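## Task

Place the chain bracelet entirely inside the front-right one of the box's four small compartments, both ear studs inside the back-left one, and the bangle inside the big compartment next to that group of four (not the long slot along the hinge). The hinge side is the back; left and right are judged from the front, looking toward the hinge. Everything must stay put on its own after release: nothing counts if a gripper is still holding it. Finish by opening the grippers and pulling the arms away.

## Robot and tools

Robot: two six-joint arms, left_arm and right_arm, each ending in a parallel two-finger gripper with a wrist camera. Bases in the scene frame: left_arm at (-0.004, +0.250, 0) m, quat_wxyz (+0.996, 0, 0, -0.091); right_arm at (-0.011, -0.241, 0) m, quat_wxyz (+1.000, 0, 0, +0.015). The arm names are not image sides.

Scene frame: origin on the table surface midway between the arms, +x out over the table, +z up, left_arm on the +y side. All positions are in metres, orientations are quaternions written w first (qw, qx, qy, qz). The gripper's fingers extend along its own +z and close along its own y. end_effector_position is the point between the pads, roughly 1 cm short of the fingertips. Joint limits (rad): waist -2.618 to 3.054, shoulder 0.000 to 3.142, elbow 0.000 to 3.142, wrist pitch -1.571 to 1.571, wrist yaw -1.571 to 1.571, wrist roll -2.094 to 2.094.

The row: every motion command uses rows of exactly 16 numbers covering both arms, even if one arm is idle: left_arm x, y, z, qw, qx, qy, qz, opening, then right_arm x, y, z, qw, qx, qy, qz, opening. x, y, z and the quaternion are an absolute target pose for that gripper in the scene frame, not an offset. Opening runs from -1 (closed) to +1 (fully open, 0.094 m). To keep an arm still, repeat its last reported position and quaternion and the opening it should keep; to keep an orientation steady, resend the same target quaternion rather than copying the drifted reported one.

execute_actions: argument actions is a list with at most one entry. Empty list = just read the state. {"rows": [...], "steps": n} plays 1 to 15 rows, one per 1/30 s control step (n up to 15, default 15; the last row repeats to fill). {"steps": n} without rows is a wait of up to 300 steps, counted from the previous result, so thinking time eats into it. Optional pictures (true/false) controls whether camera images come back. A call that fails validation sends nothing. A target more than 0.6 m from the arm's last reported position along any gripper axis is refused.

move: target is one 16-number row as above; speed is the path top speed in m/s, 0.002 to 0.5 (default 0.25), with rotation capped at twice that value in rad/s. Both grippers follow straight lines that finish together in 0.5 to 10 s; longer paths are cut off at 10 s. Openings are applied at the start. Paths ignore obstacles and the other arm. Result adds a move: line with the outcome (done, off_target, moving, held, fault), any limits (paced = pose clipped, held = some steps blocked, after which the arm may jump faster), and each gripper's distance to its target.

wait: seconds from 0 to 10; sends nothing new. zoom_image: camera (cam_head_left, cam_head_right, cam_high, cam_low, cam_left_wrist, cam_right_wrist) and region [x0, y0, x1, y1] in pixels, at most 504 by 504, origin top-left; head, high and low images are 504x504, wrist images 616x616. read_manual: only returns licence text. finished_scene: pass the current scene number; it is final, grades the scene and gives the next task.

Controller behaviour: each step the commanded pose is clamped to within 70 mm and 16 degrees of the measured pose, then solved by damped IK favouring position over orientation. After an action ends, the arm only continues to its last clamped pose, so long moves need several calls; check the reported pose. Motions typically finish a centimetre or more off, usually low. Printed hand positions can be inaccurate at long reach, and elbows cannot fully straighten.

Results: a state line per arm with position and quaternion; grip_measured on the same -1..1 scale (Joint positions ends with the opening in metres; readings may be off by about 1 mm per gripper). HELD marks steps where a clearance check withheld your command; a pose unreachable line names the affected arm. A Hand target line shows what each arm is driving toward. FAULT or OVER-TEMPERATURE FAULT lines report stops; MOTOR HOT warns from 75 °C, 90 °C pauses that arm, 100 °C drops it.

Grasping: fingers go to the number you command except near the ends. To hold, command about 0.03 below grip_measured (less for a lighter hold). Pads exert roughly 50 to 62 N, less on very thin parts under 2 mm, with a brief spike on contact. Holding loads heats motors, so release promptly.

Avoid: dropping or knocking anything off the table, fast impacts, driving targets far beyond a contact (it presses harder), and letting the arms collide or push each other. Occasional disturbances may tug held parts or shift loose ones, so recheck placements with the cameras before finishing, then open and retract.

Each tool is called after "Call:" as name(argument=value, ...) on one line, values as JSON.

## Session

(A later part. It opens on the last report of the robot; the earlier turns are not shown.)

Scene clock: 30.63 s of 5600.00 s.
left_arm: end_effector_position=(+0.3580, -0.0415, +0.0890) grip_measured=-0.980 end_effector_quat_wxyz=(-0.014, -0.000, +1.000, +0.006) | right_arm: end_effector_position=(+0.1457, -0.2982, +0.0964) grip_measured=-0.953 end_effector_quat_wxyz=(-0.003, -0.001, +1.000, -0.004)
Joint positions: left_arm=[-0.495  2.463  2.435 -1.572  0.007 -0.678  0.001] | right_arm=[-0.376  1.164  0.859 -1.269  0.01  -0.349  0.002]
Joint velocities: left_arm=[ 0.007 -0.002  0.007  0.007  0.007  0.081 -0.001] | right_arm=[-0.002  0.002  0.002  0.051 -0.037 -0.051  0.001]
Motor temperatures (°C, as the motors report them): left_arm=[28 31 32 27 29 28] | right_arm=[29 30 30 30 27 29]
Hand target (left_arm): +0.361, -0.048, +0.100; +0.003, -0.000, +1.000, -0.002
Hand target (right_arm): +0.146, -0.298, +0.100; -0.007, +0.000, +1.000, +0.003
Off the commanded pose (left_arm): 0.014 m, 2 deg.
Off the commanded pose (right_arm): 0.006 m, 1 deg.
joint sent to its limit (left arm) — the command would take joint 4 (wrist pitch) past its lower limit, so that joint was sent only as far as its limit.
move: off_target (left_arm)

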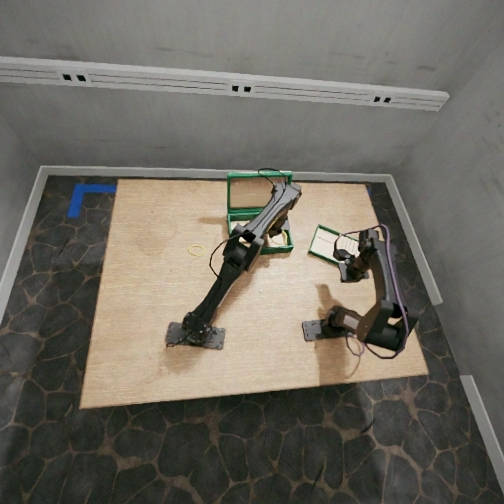

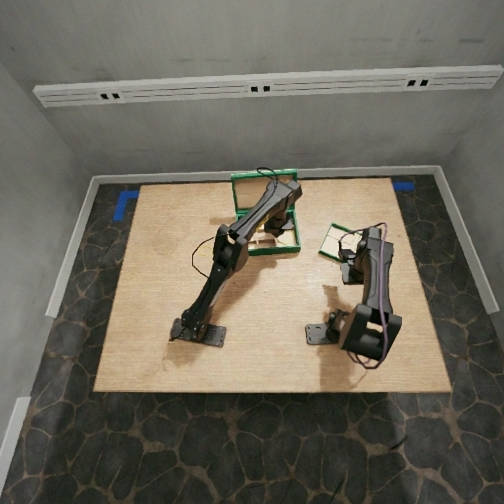

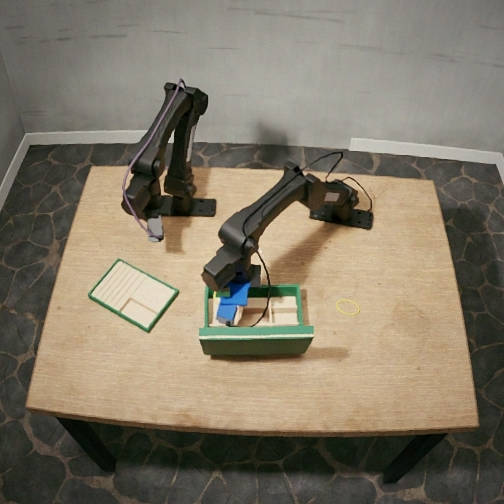

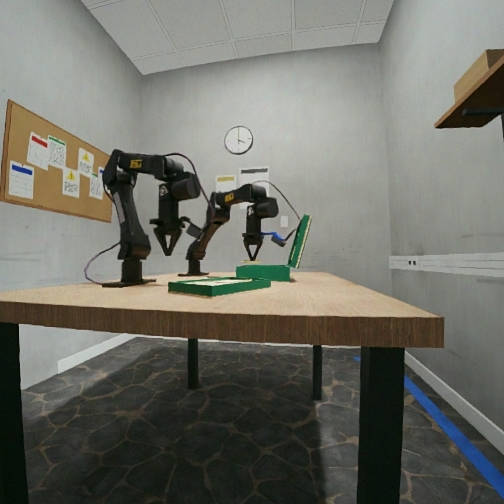

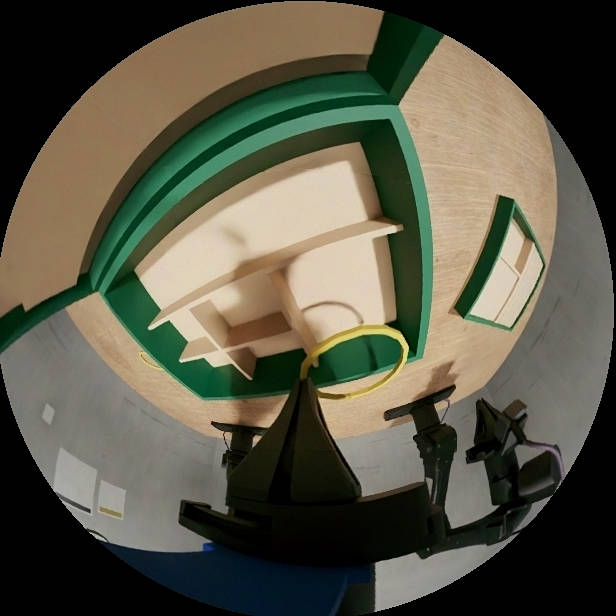

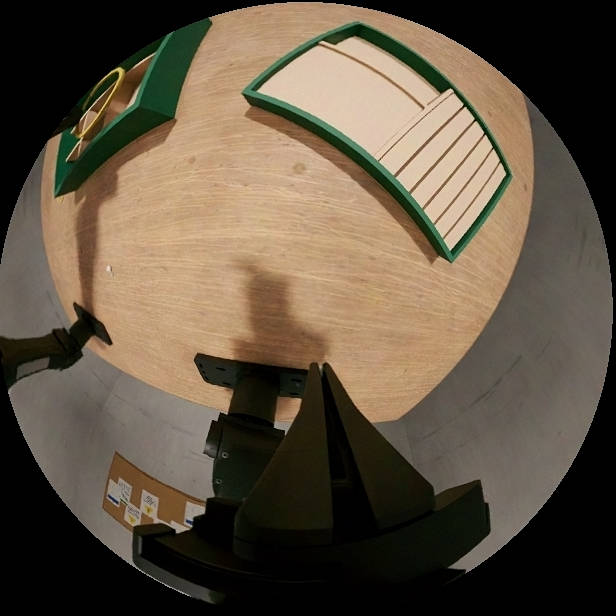

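Gripper is over the divider; shift −y.

Call:
move(target=[0.365,-0.066,0.065,0,0,1,0,-1,0.15,-0.3,0.1,0,0,1,0,-1], speed=0.05)

Scene clock: 33.00 s of 5600.00 s.
left_arm: end_effector_position=(+0.3599, -0.0553, +0.0561) grip_measured=-0.980 end_effector_quat_wxyz=(-0.020, -0.002, +1.000, +0.013) | right_arm: end_effector_position=(+0.1457, -0.2982, +0.0964) grip_measured=-0.953 end_effector_quat_wxyz=(-0.003, -0.003, +1.000, -0.004)
Joint positions: left_arm=[-0.516  2.535  2.435 -1.517  0.005 -0.702  0.001] | right_arm=[-0.376  1.164  0.859 -1.269  0.01  -0.353  0.002]
Joint velocities: left_arm=[ 0.012  0.002 -0.002 -0.007 -0.066 -0.007  0.   ] | right_arm=[-0.012 -0.012 -0.012  0.051 -0.022  0.007 -0.   ]
Motor temperatures (°C, as the motors report them): left_arm=[28 32 32 27 29 28] | right_arm=[29 30 30 30 27 29]
Hand target (left_arm): +0.365, -0.066, +0.065; +0.000, -0.000, +1.000, -0.001
Hand target (right_arm): +0.150, -0.300, +0.100; +0.000, +0.000, +1.000, -0.000
Off the commanded pose (left_arm): 0.015 m, 3 deg.
Off the commanded pose (right_arm): 0.006 m, 1 deg.
move: off_target (left_arm)

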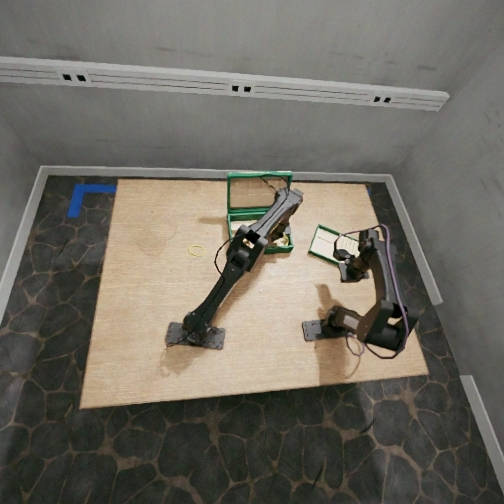

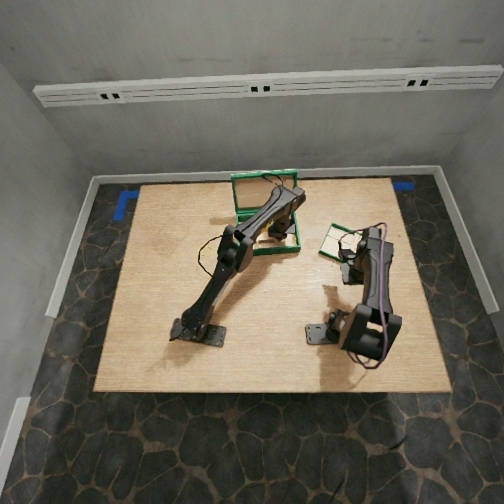

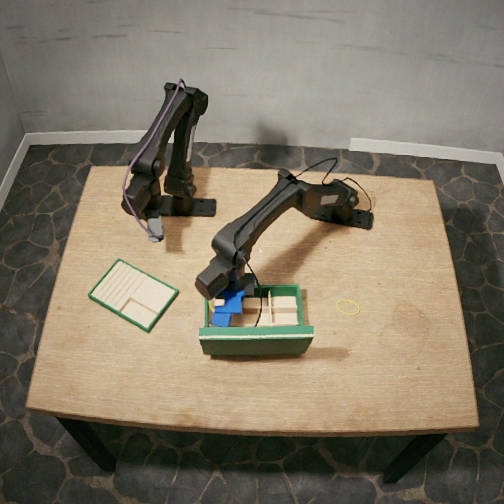

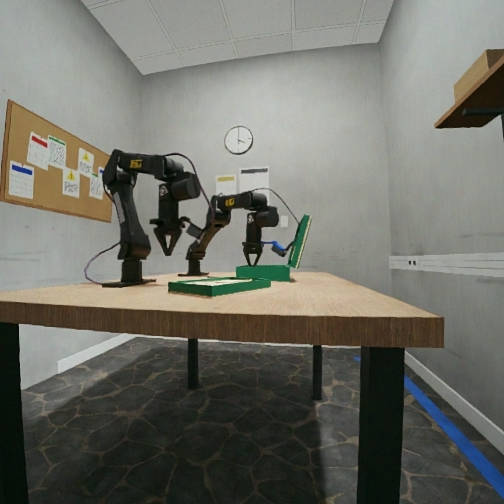

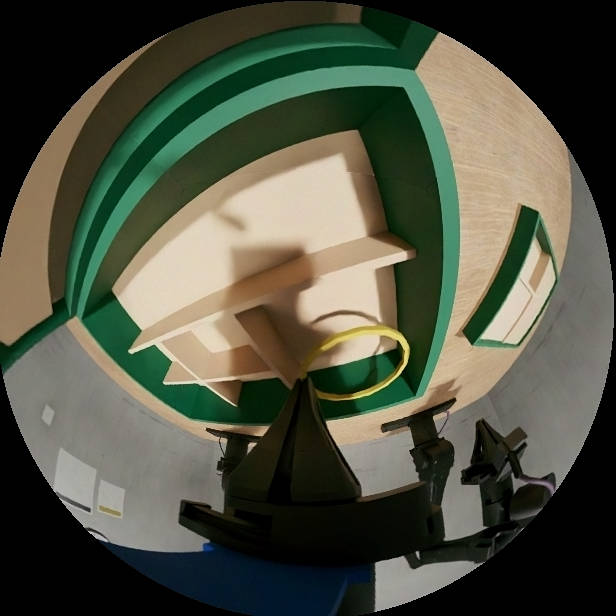

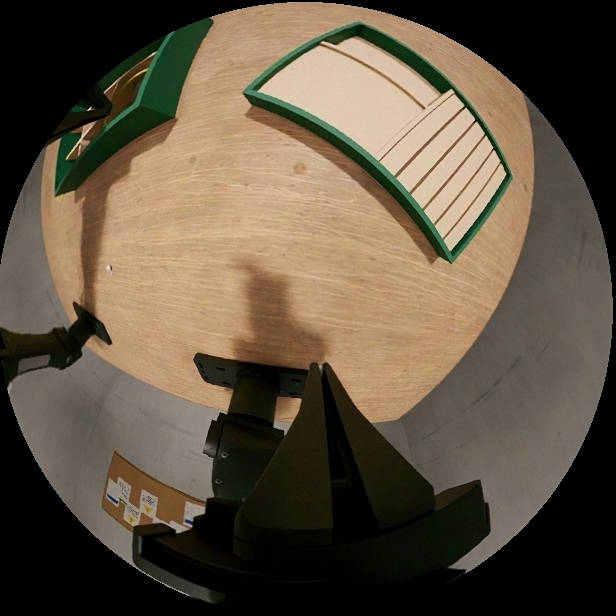

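Call:
move(target=[0.372,-0.068,0.04,0,0,1,0,-1,0.15,-0.3,0.1,0,0,1,0,-1], speed=0.04)

Call:
move(target=[0.372,-0.068,0.04,0,0,1,0,-0.8,0.15,-0.3,0.1,0,0,1,0,-1])

Call:
move(target=[0.36,-0.05,0.1,0,0,1,0,-0.8,0.15,-0.3,0.1,0,0,1,0,-1], speed=0.1)

Call:
move(target=[0.33,0.27,0.06,0,0,1,0,-0.3,0.3,-0.1,0.11,0,0,1,0,-1])

Call:
move(target=[0.33,0.27,0.04,0,0,1,0,-0.3,0.39,0.07,0.09,0,0,1,0,-1], speed=0.15)

Scene clock: 37.27 s of 5600.00 s.
left_arm: end_effector_position=(+0.3651, -0.0593, +0.0401) grip_measured=-0.980 end_effector_quat_wxyz=(-0.018, -0.002, +1.000, +0.013) | right_arm: end_effector_position=(+0.1457, -0.2982, +0.0964) grip_measured=-0.953 end_effector_quat_wxyz=(-0.003, -0.003, +1.000, -0.004)
Joint positions: left_arm=[-0.516  2.569  2.435 -1.481  0.004 -0.702  0.001] | right_arm=[-0.376  1.164  0.859 -1.269  0.01  -0.353  0.002]
Joint velocities: left_arm=[ 0.007  0.017 -0.002  0.081 -0.051  0.022 -0.001] | right_arm=[ 0.002 -0.017 -0.012 -0.007 -0.007  0.022 -0.001]
Motor temperatures (°C, as the motors report them): left_arm=[28 34 33 27 29 28] | right_arm=[29 30 30 30 27 29]
Hand target (left_arm): +0.372, -0.068, +0.040; -0.000, -0.000, +1.000, +0.000
Hand target (right_arm): +0.150, -0.300, +0.100; +0.000, +0.000, +1.000, -0.000
Off the commanded pose (left_arm): 0.011 m, 3 deg.
Off the commanded pose (right_arm): 0.006 m, 1 deg.
After step 90, 0.40 s passed at rest.
move: off_target (left_arm)

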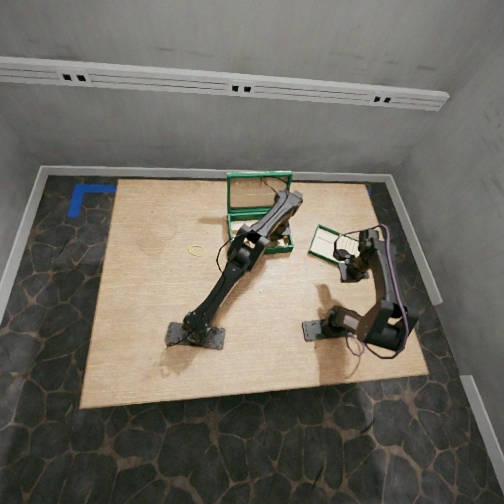

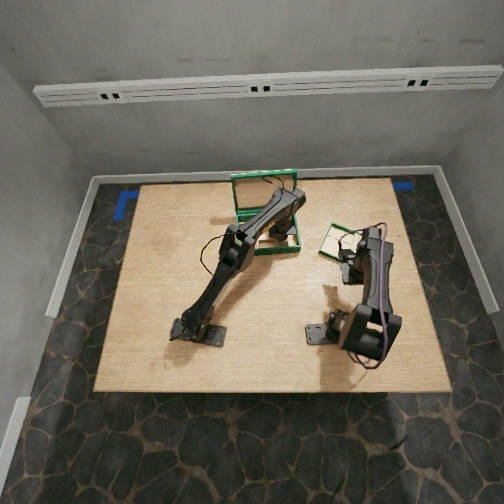

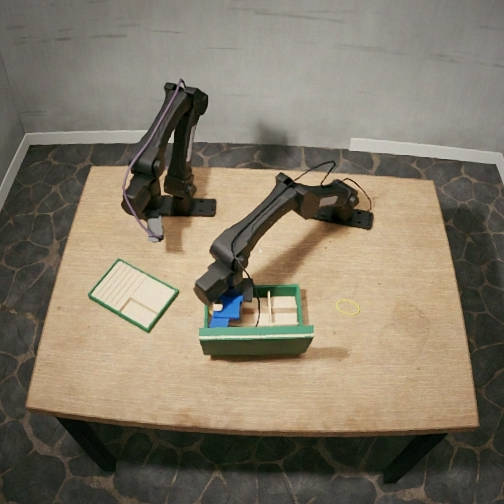

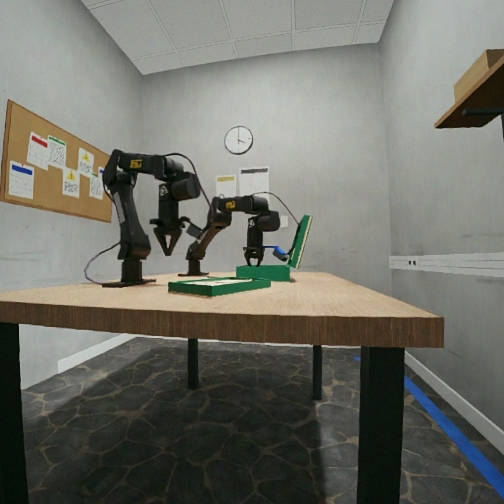

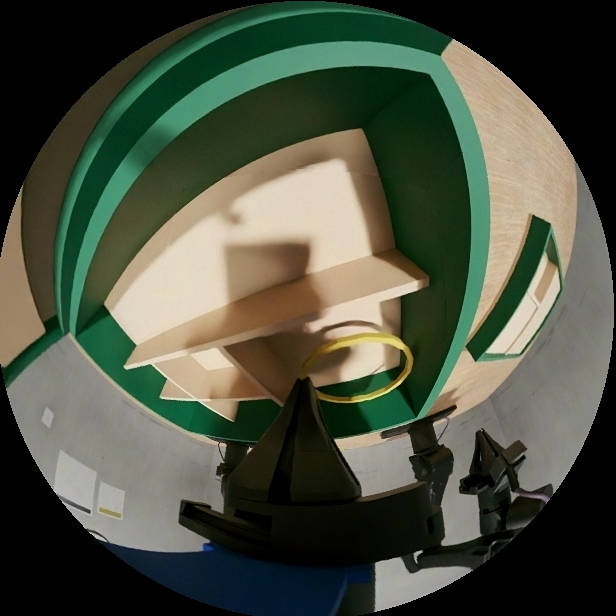

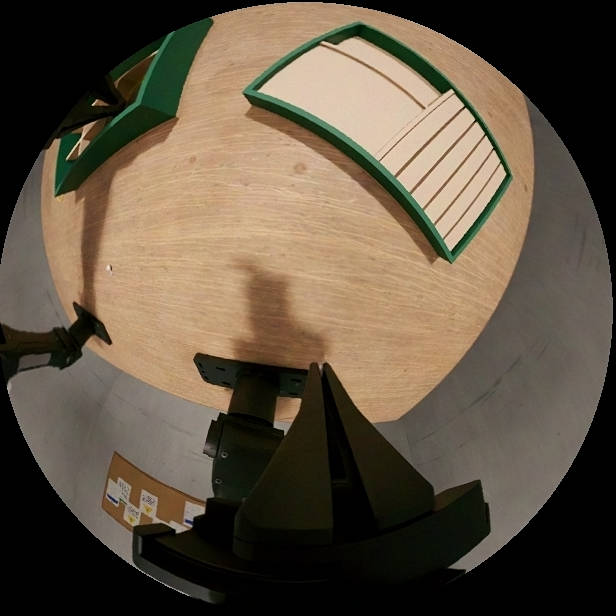

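Scene clock: 38.00 s of 5600.00 s.
left_arm: end_effector_position=(+0.3700, -0.0634, +0.0399) grip_measured=-0.801 end_effector_quat_wxyz=(-0.008, -0.002, +1.000, +0.005) | right_arm: end_effector_position=(+0.1457, -0.2982, +0.0964) grip_measured=-0.953 end_effector_quat_wxyz=(-0.003, -0.003, +1.000, -0.004)
Joint positions: left_arm=[-0.516  2.569  2.435 -1.455  0.004 -0.702  0.009] | right_arm=[-0.376  1.164  0.859 -1.269  0.01  -0.353  0.002]
Joint velocities: left_arm=[-0.007 -0.002  0.017  0.007 -0.022 -0.037 -0.   ] | right_arm=[-0.007 -0.012 -0.007  0.022 -0.022 -0.051 -0.001]
Motor temperatures (°C, as the motors report them): left_arm=[28 35 33 27 29 28] | right_arm=[29 30 30 30 27 29]
Hand target (left_arm): +0.372, -0.068, +0.040; +0.000, -0.000, +1.000, +0.000
Hand target (right_arm): +0.150, -0.300, +0.100; +0.000, +0.000, +1.000, -0.000
Off the commanded pose (left_arm): 0.005 m, 1 deg.
Off the commanded pose (right_arm): 0.006 m, 1 deg.
move: done

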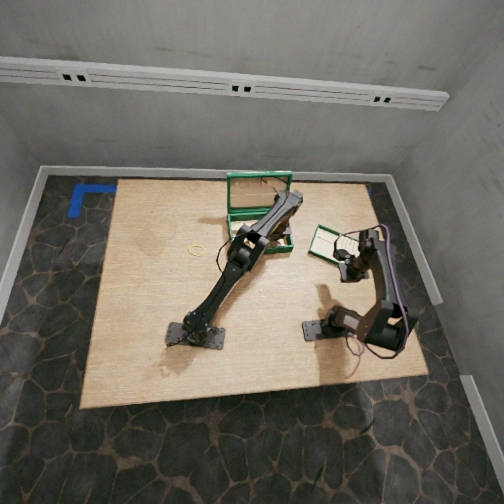

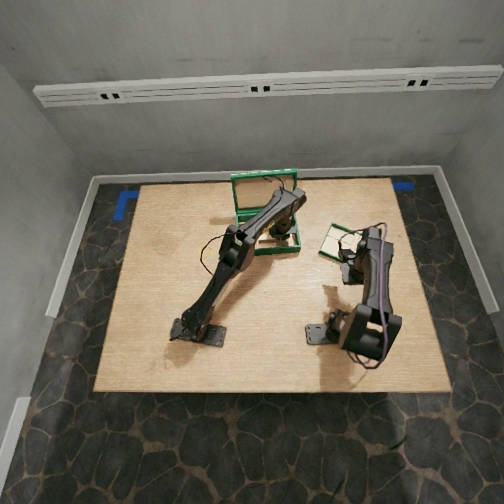

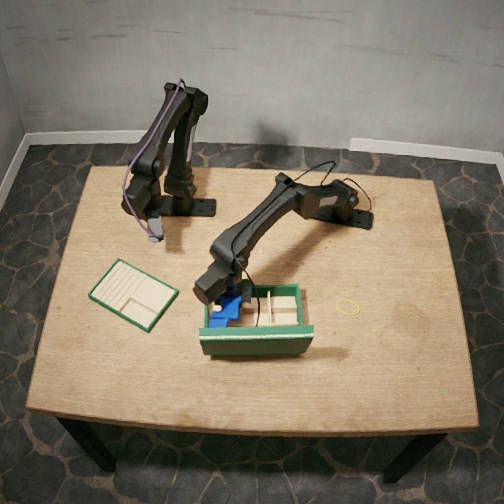

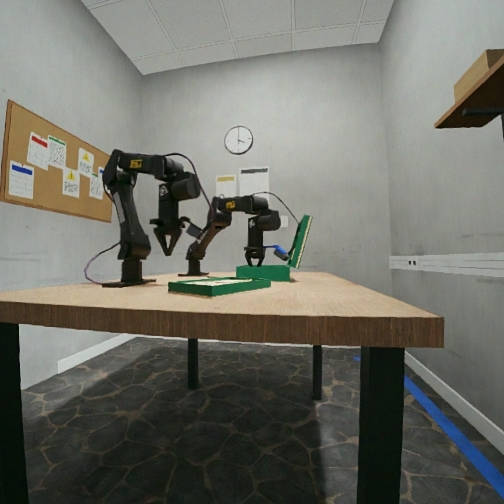

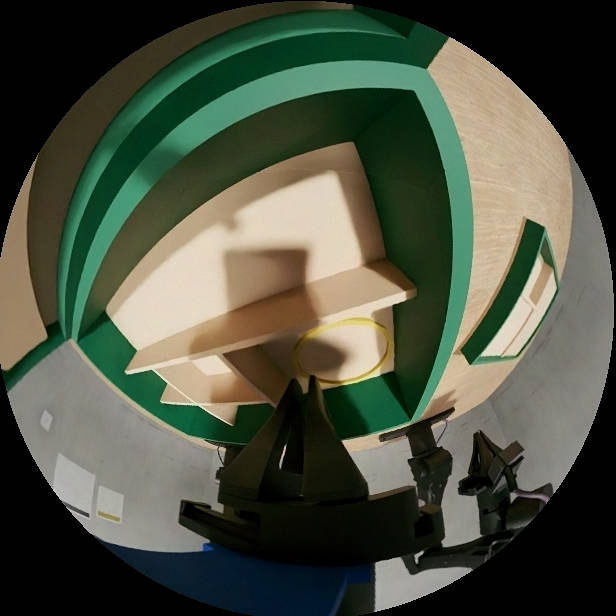

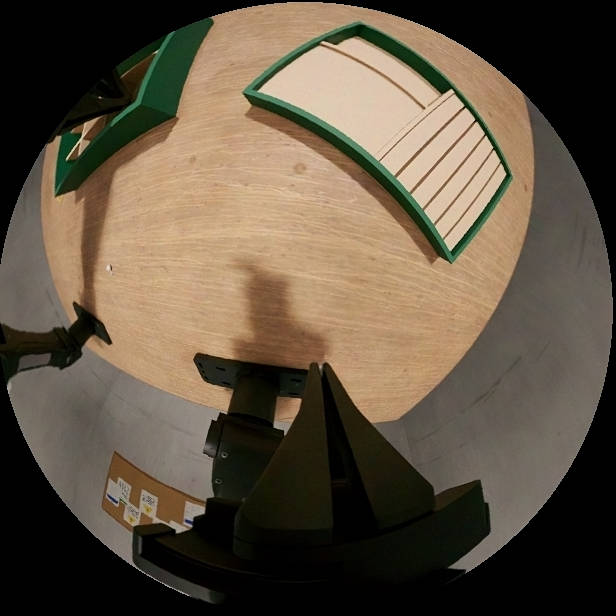

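Scene clock: 39.03 s of 5600.00 s.
left_arm: end_effector_position=(+0.3517, -0.0481, +0.0787) grip_measured=-0.801 end_effector_quat_wxyz=(-0.021, -0.002, +1.000, +0.015) | right_arm: end_effector_position=(+0.1457, -0.2982, +0.0964) grip_measured=-0.953 end_effector_quat_wxyz=(-0.003, -0.003, +1.000, -0.004)
Joint positions: left_arm=[-0.516  2.487  2.435 -1.571  0.004 -0.702  0.009] | right_arm=[-0.376  1.164  0.859 -1.269  0.01  -0.353  0.002]
Joint velocities: left_arm=[ 0.022  0.002 -0.007 -0.007  0.007 -0.007  0.001] | right_arm=[ 0.012 -0.007  0.002 -0.007  0.007  0.007 -0.001]
Motor temperatures (°C, as the motors report them): left_arm=[28 35 33 27 29 28] | right_arm=[29 30 30 30 27 29]
Hand target (left_arm): +0.359, -0.049, +0.100; +0.003, -0.000, +1.000, -0.002
Hand target (right_arm): +0.150, -0.300, +0.100; +0.000, +0.000, +1.000, -0.000
Off the commanded pose (left_arm): 0.023 m, 3 deg.
Off the commanded pose (right_arm): 0.006 m, 1 deg.
joint sent to its limit (left arm) — the command would take joint 4 (wrist pitch) past its lower limit, so that joint was sent only as far as its limit.
move: off_target (left_arm)

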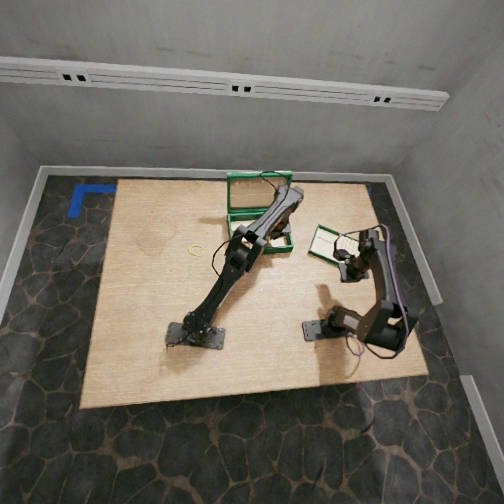

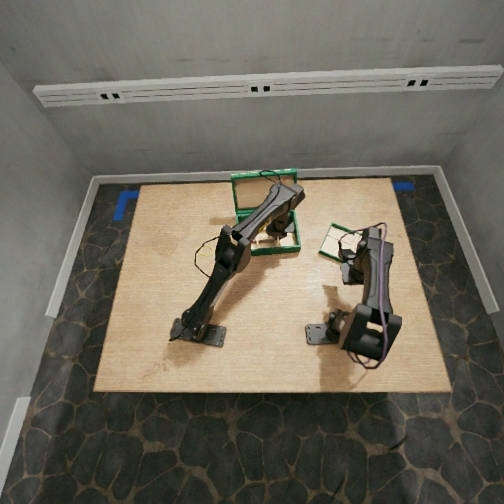

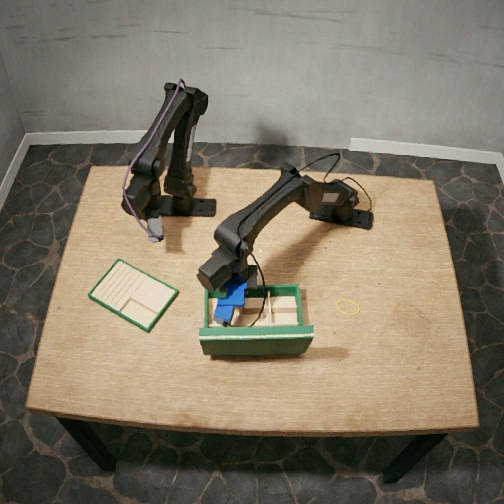

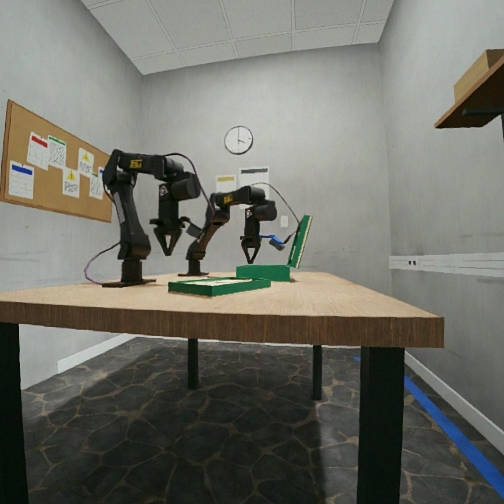

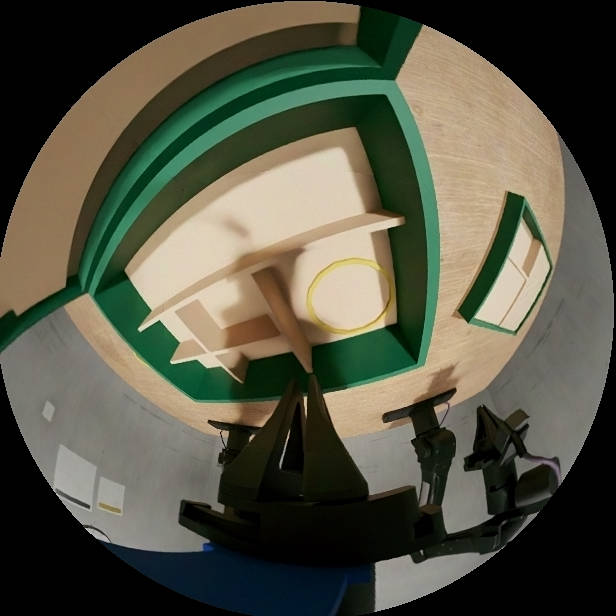

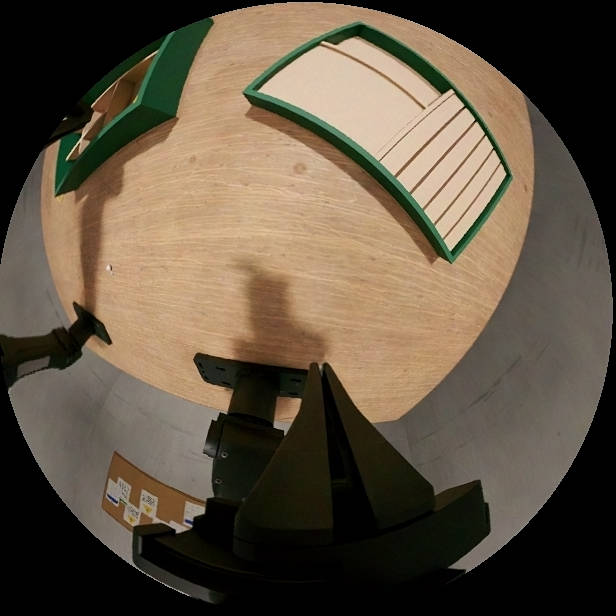

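Scene clock: 40.97 s of 5600.00 s.
left_arm: end_effector_position=(+0.3273, +0.2677, +0.0572) grip_measured=-0.301 end_effector_quat_wxyz=(-0.013, -0.006, +1.000, -0.004) | right_arm: end_effector_position=(+0.3037, -0.1035, +0.1078) grip_measured=-0.953 end_effector_quat_wxyz=(+0.009, -0.001, +1.000, +0.002)
Joint positions: left_arm=[ 0.236  1.859  1.353 -1.092  0.007  0.043  0.033] | right_arm=[ 0.381  1.828  1.518 -1.243  0.003  0.409  0.002]
Joint velocities: left_arm=[-0.002 -0.002 -0.017  0.037 -0.007 -0.007 -0.001] | right_arm=[ 0.042  0.012  0.007  0.037 -0.037 -0.007 -0.001]
Motor temperatures (°C, as the motors report them): left_arm=[28 36 33 27 29 28] | right_arm=[29 30 31 30 27 29]
Hand target (left_arm): +0.327, +0.270, +0.060; -0.002, -0.000, +1.000, +0.002
Hand target (right_arm): +0.304, -0.103, +0.110; +0.005, +0.000, +1.000, -0.003
Off the commanded pose (left_arm): 0.004 m, 2 deg.
Off the commanded pose (right_arm): 0.006 m, 1 deg.
move: done

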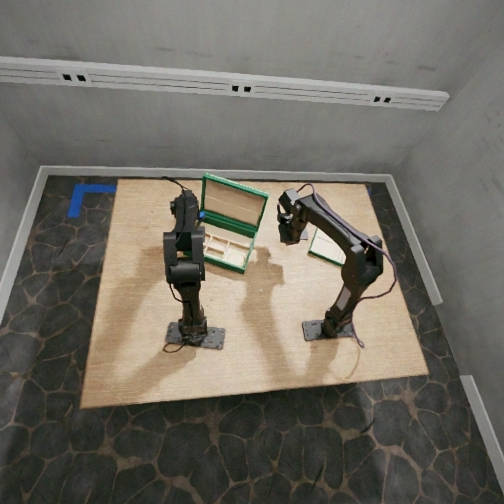

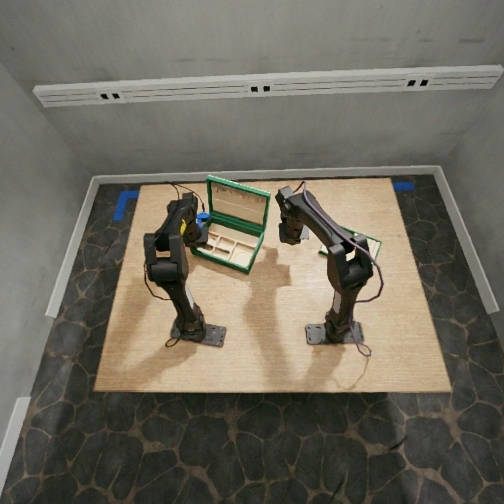

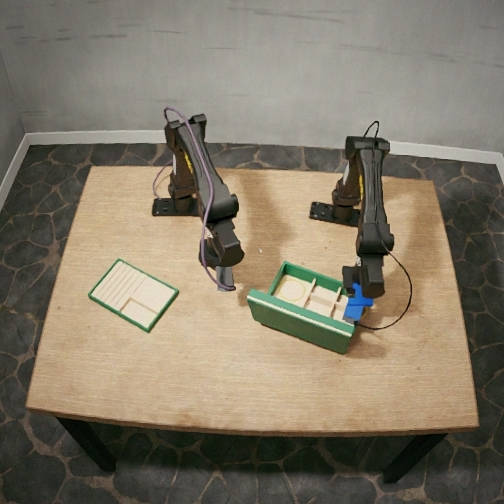

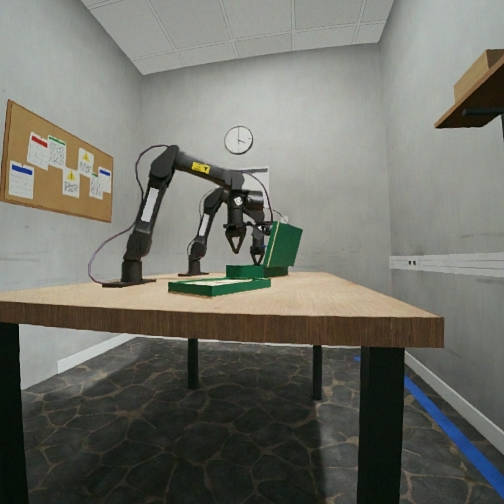

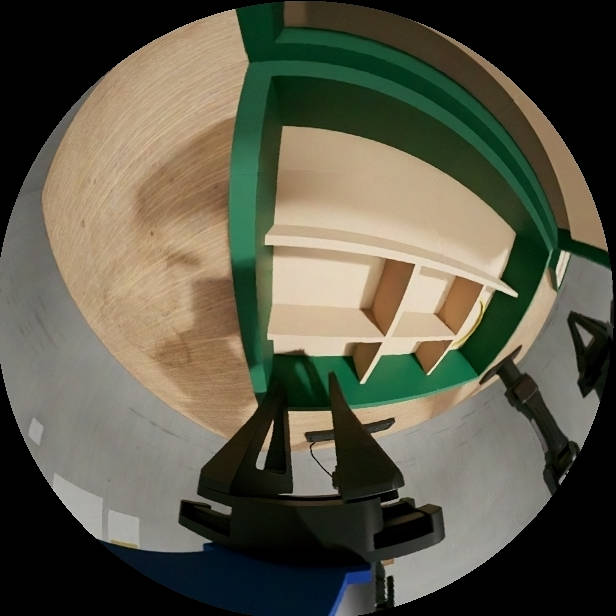

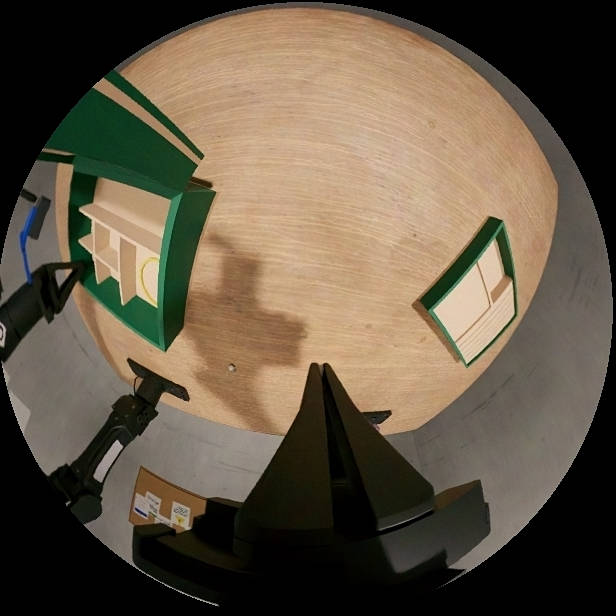

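Scene clock: 42.73 s of 5600.00 s.
left_arm: end_effector_position=(+0.3304, +0.2690, +0.0457) grip_measured=-0.301 end_effector_quat_wxyz=(-0.000, -0.004, +1.000, -0.000) | right_arm: end_effector_position=(+0.3972, +0.0690, +0.0906) grip_measured=-0.953 end_effector_quat_wxyz=(+0.048, -0.000, +0.998, +0.031)
Joint positions: left_arm=[ 0.236  1.859  1.306 -1.018  0.001  0.046  0.033] | right_arm=[ 0.621  2.59   2.675 -1.541  0.008  0.65   0.002]
Joint velocities: left_arm=[ 0.027 -0.002 -0.002  0.037 -0.066 -0.007  0.001] | right_arm=[-0.012  0.002  0.002  0.051 -0.007  0.037 -0.   ]
Motor temperatures (°C, as the motors report them): left_arm=[28 36 32 27 29 28] | right_arm=[29 31 31 30 27 29]
Hand target (left_arm): +0.330, +0.270, +0.040; -0.000, -0.000, +1.000, +0.000
Hand target (right_arm): +0.393, +0.069, +0.090; +0.040, +0.000, +0.999, +0.029
Off the commanded pose (left_arm): 0.006 m, 0 deg.
Off the commanded pose (right_arm): 0.007 m, 7 deg.
joint sent to its limit (right arm) — the command would take joint 4 (wrist pitch) past its lower limit, so that joint was sent only as far as its limit.
move: off_target (right_arm)

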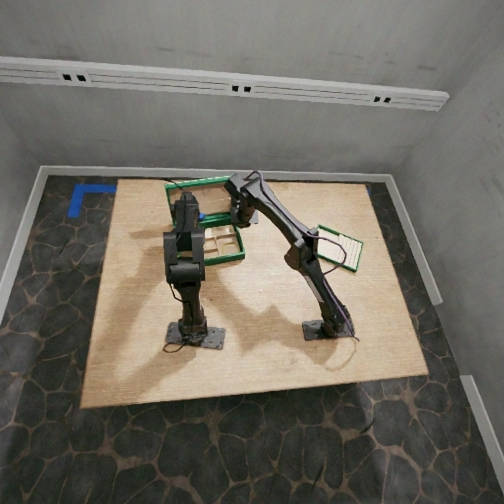

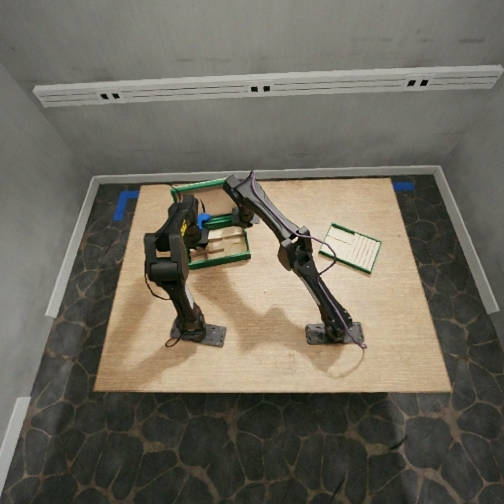

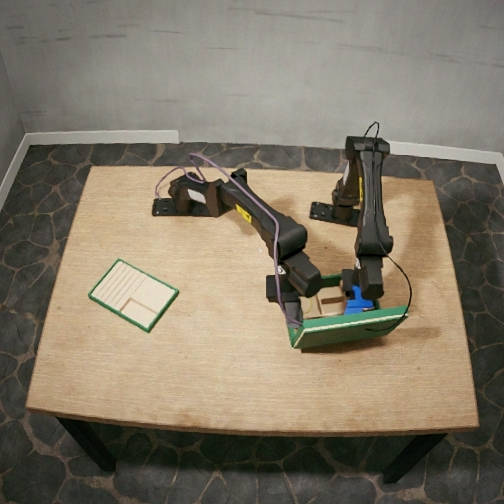

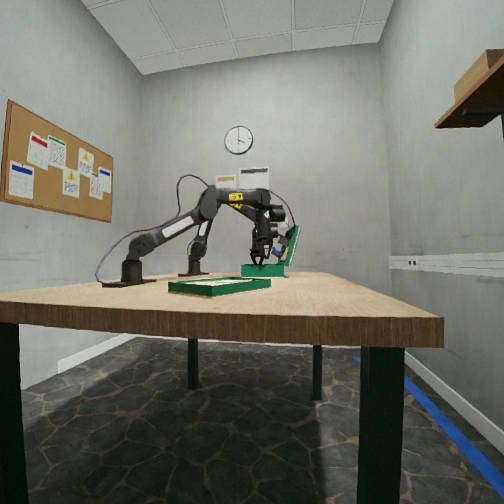

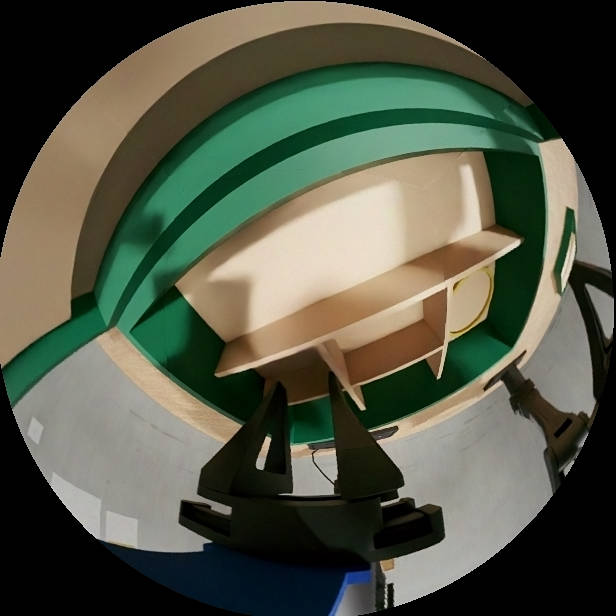

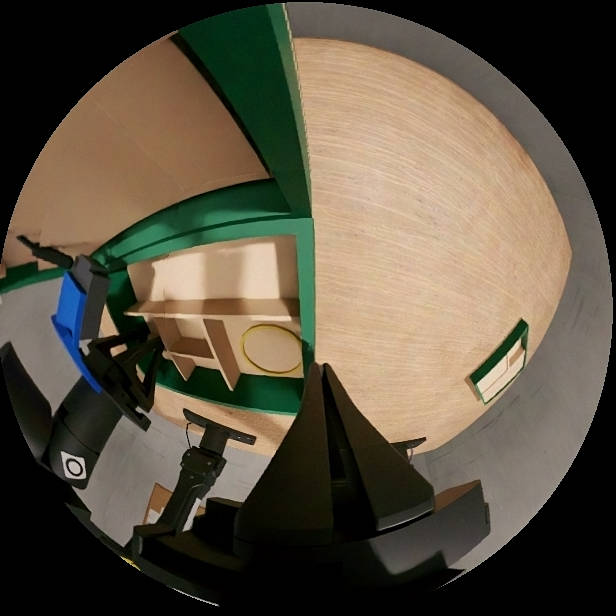

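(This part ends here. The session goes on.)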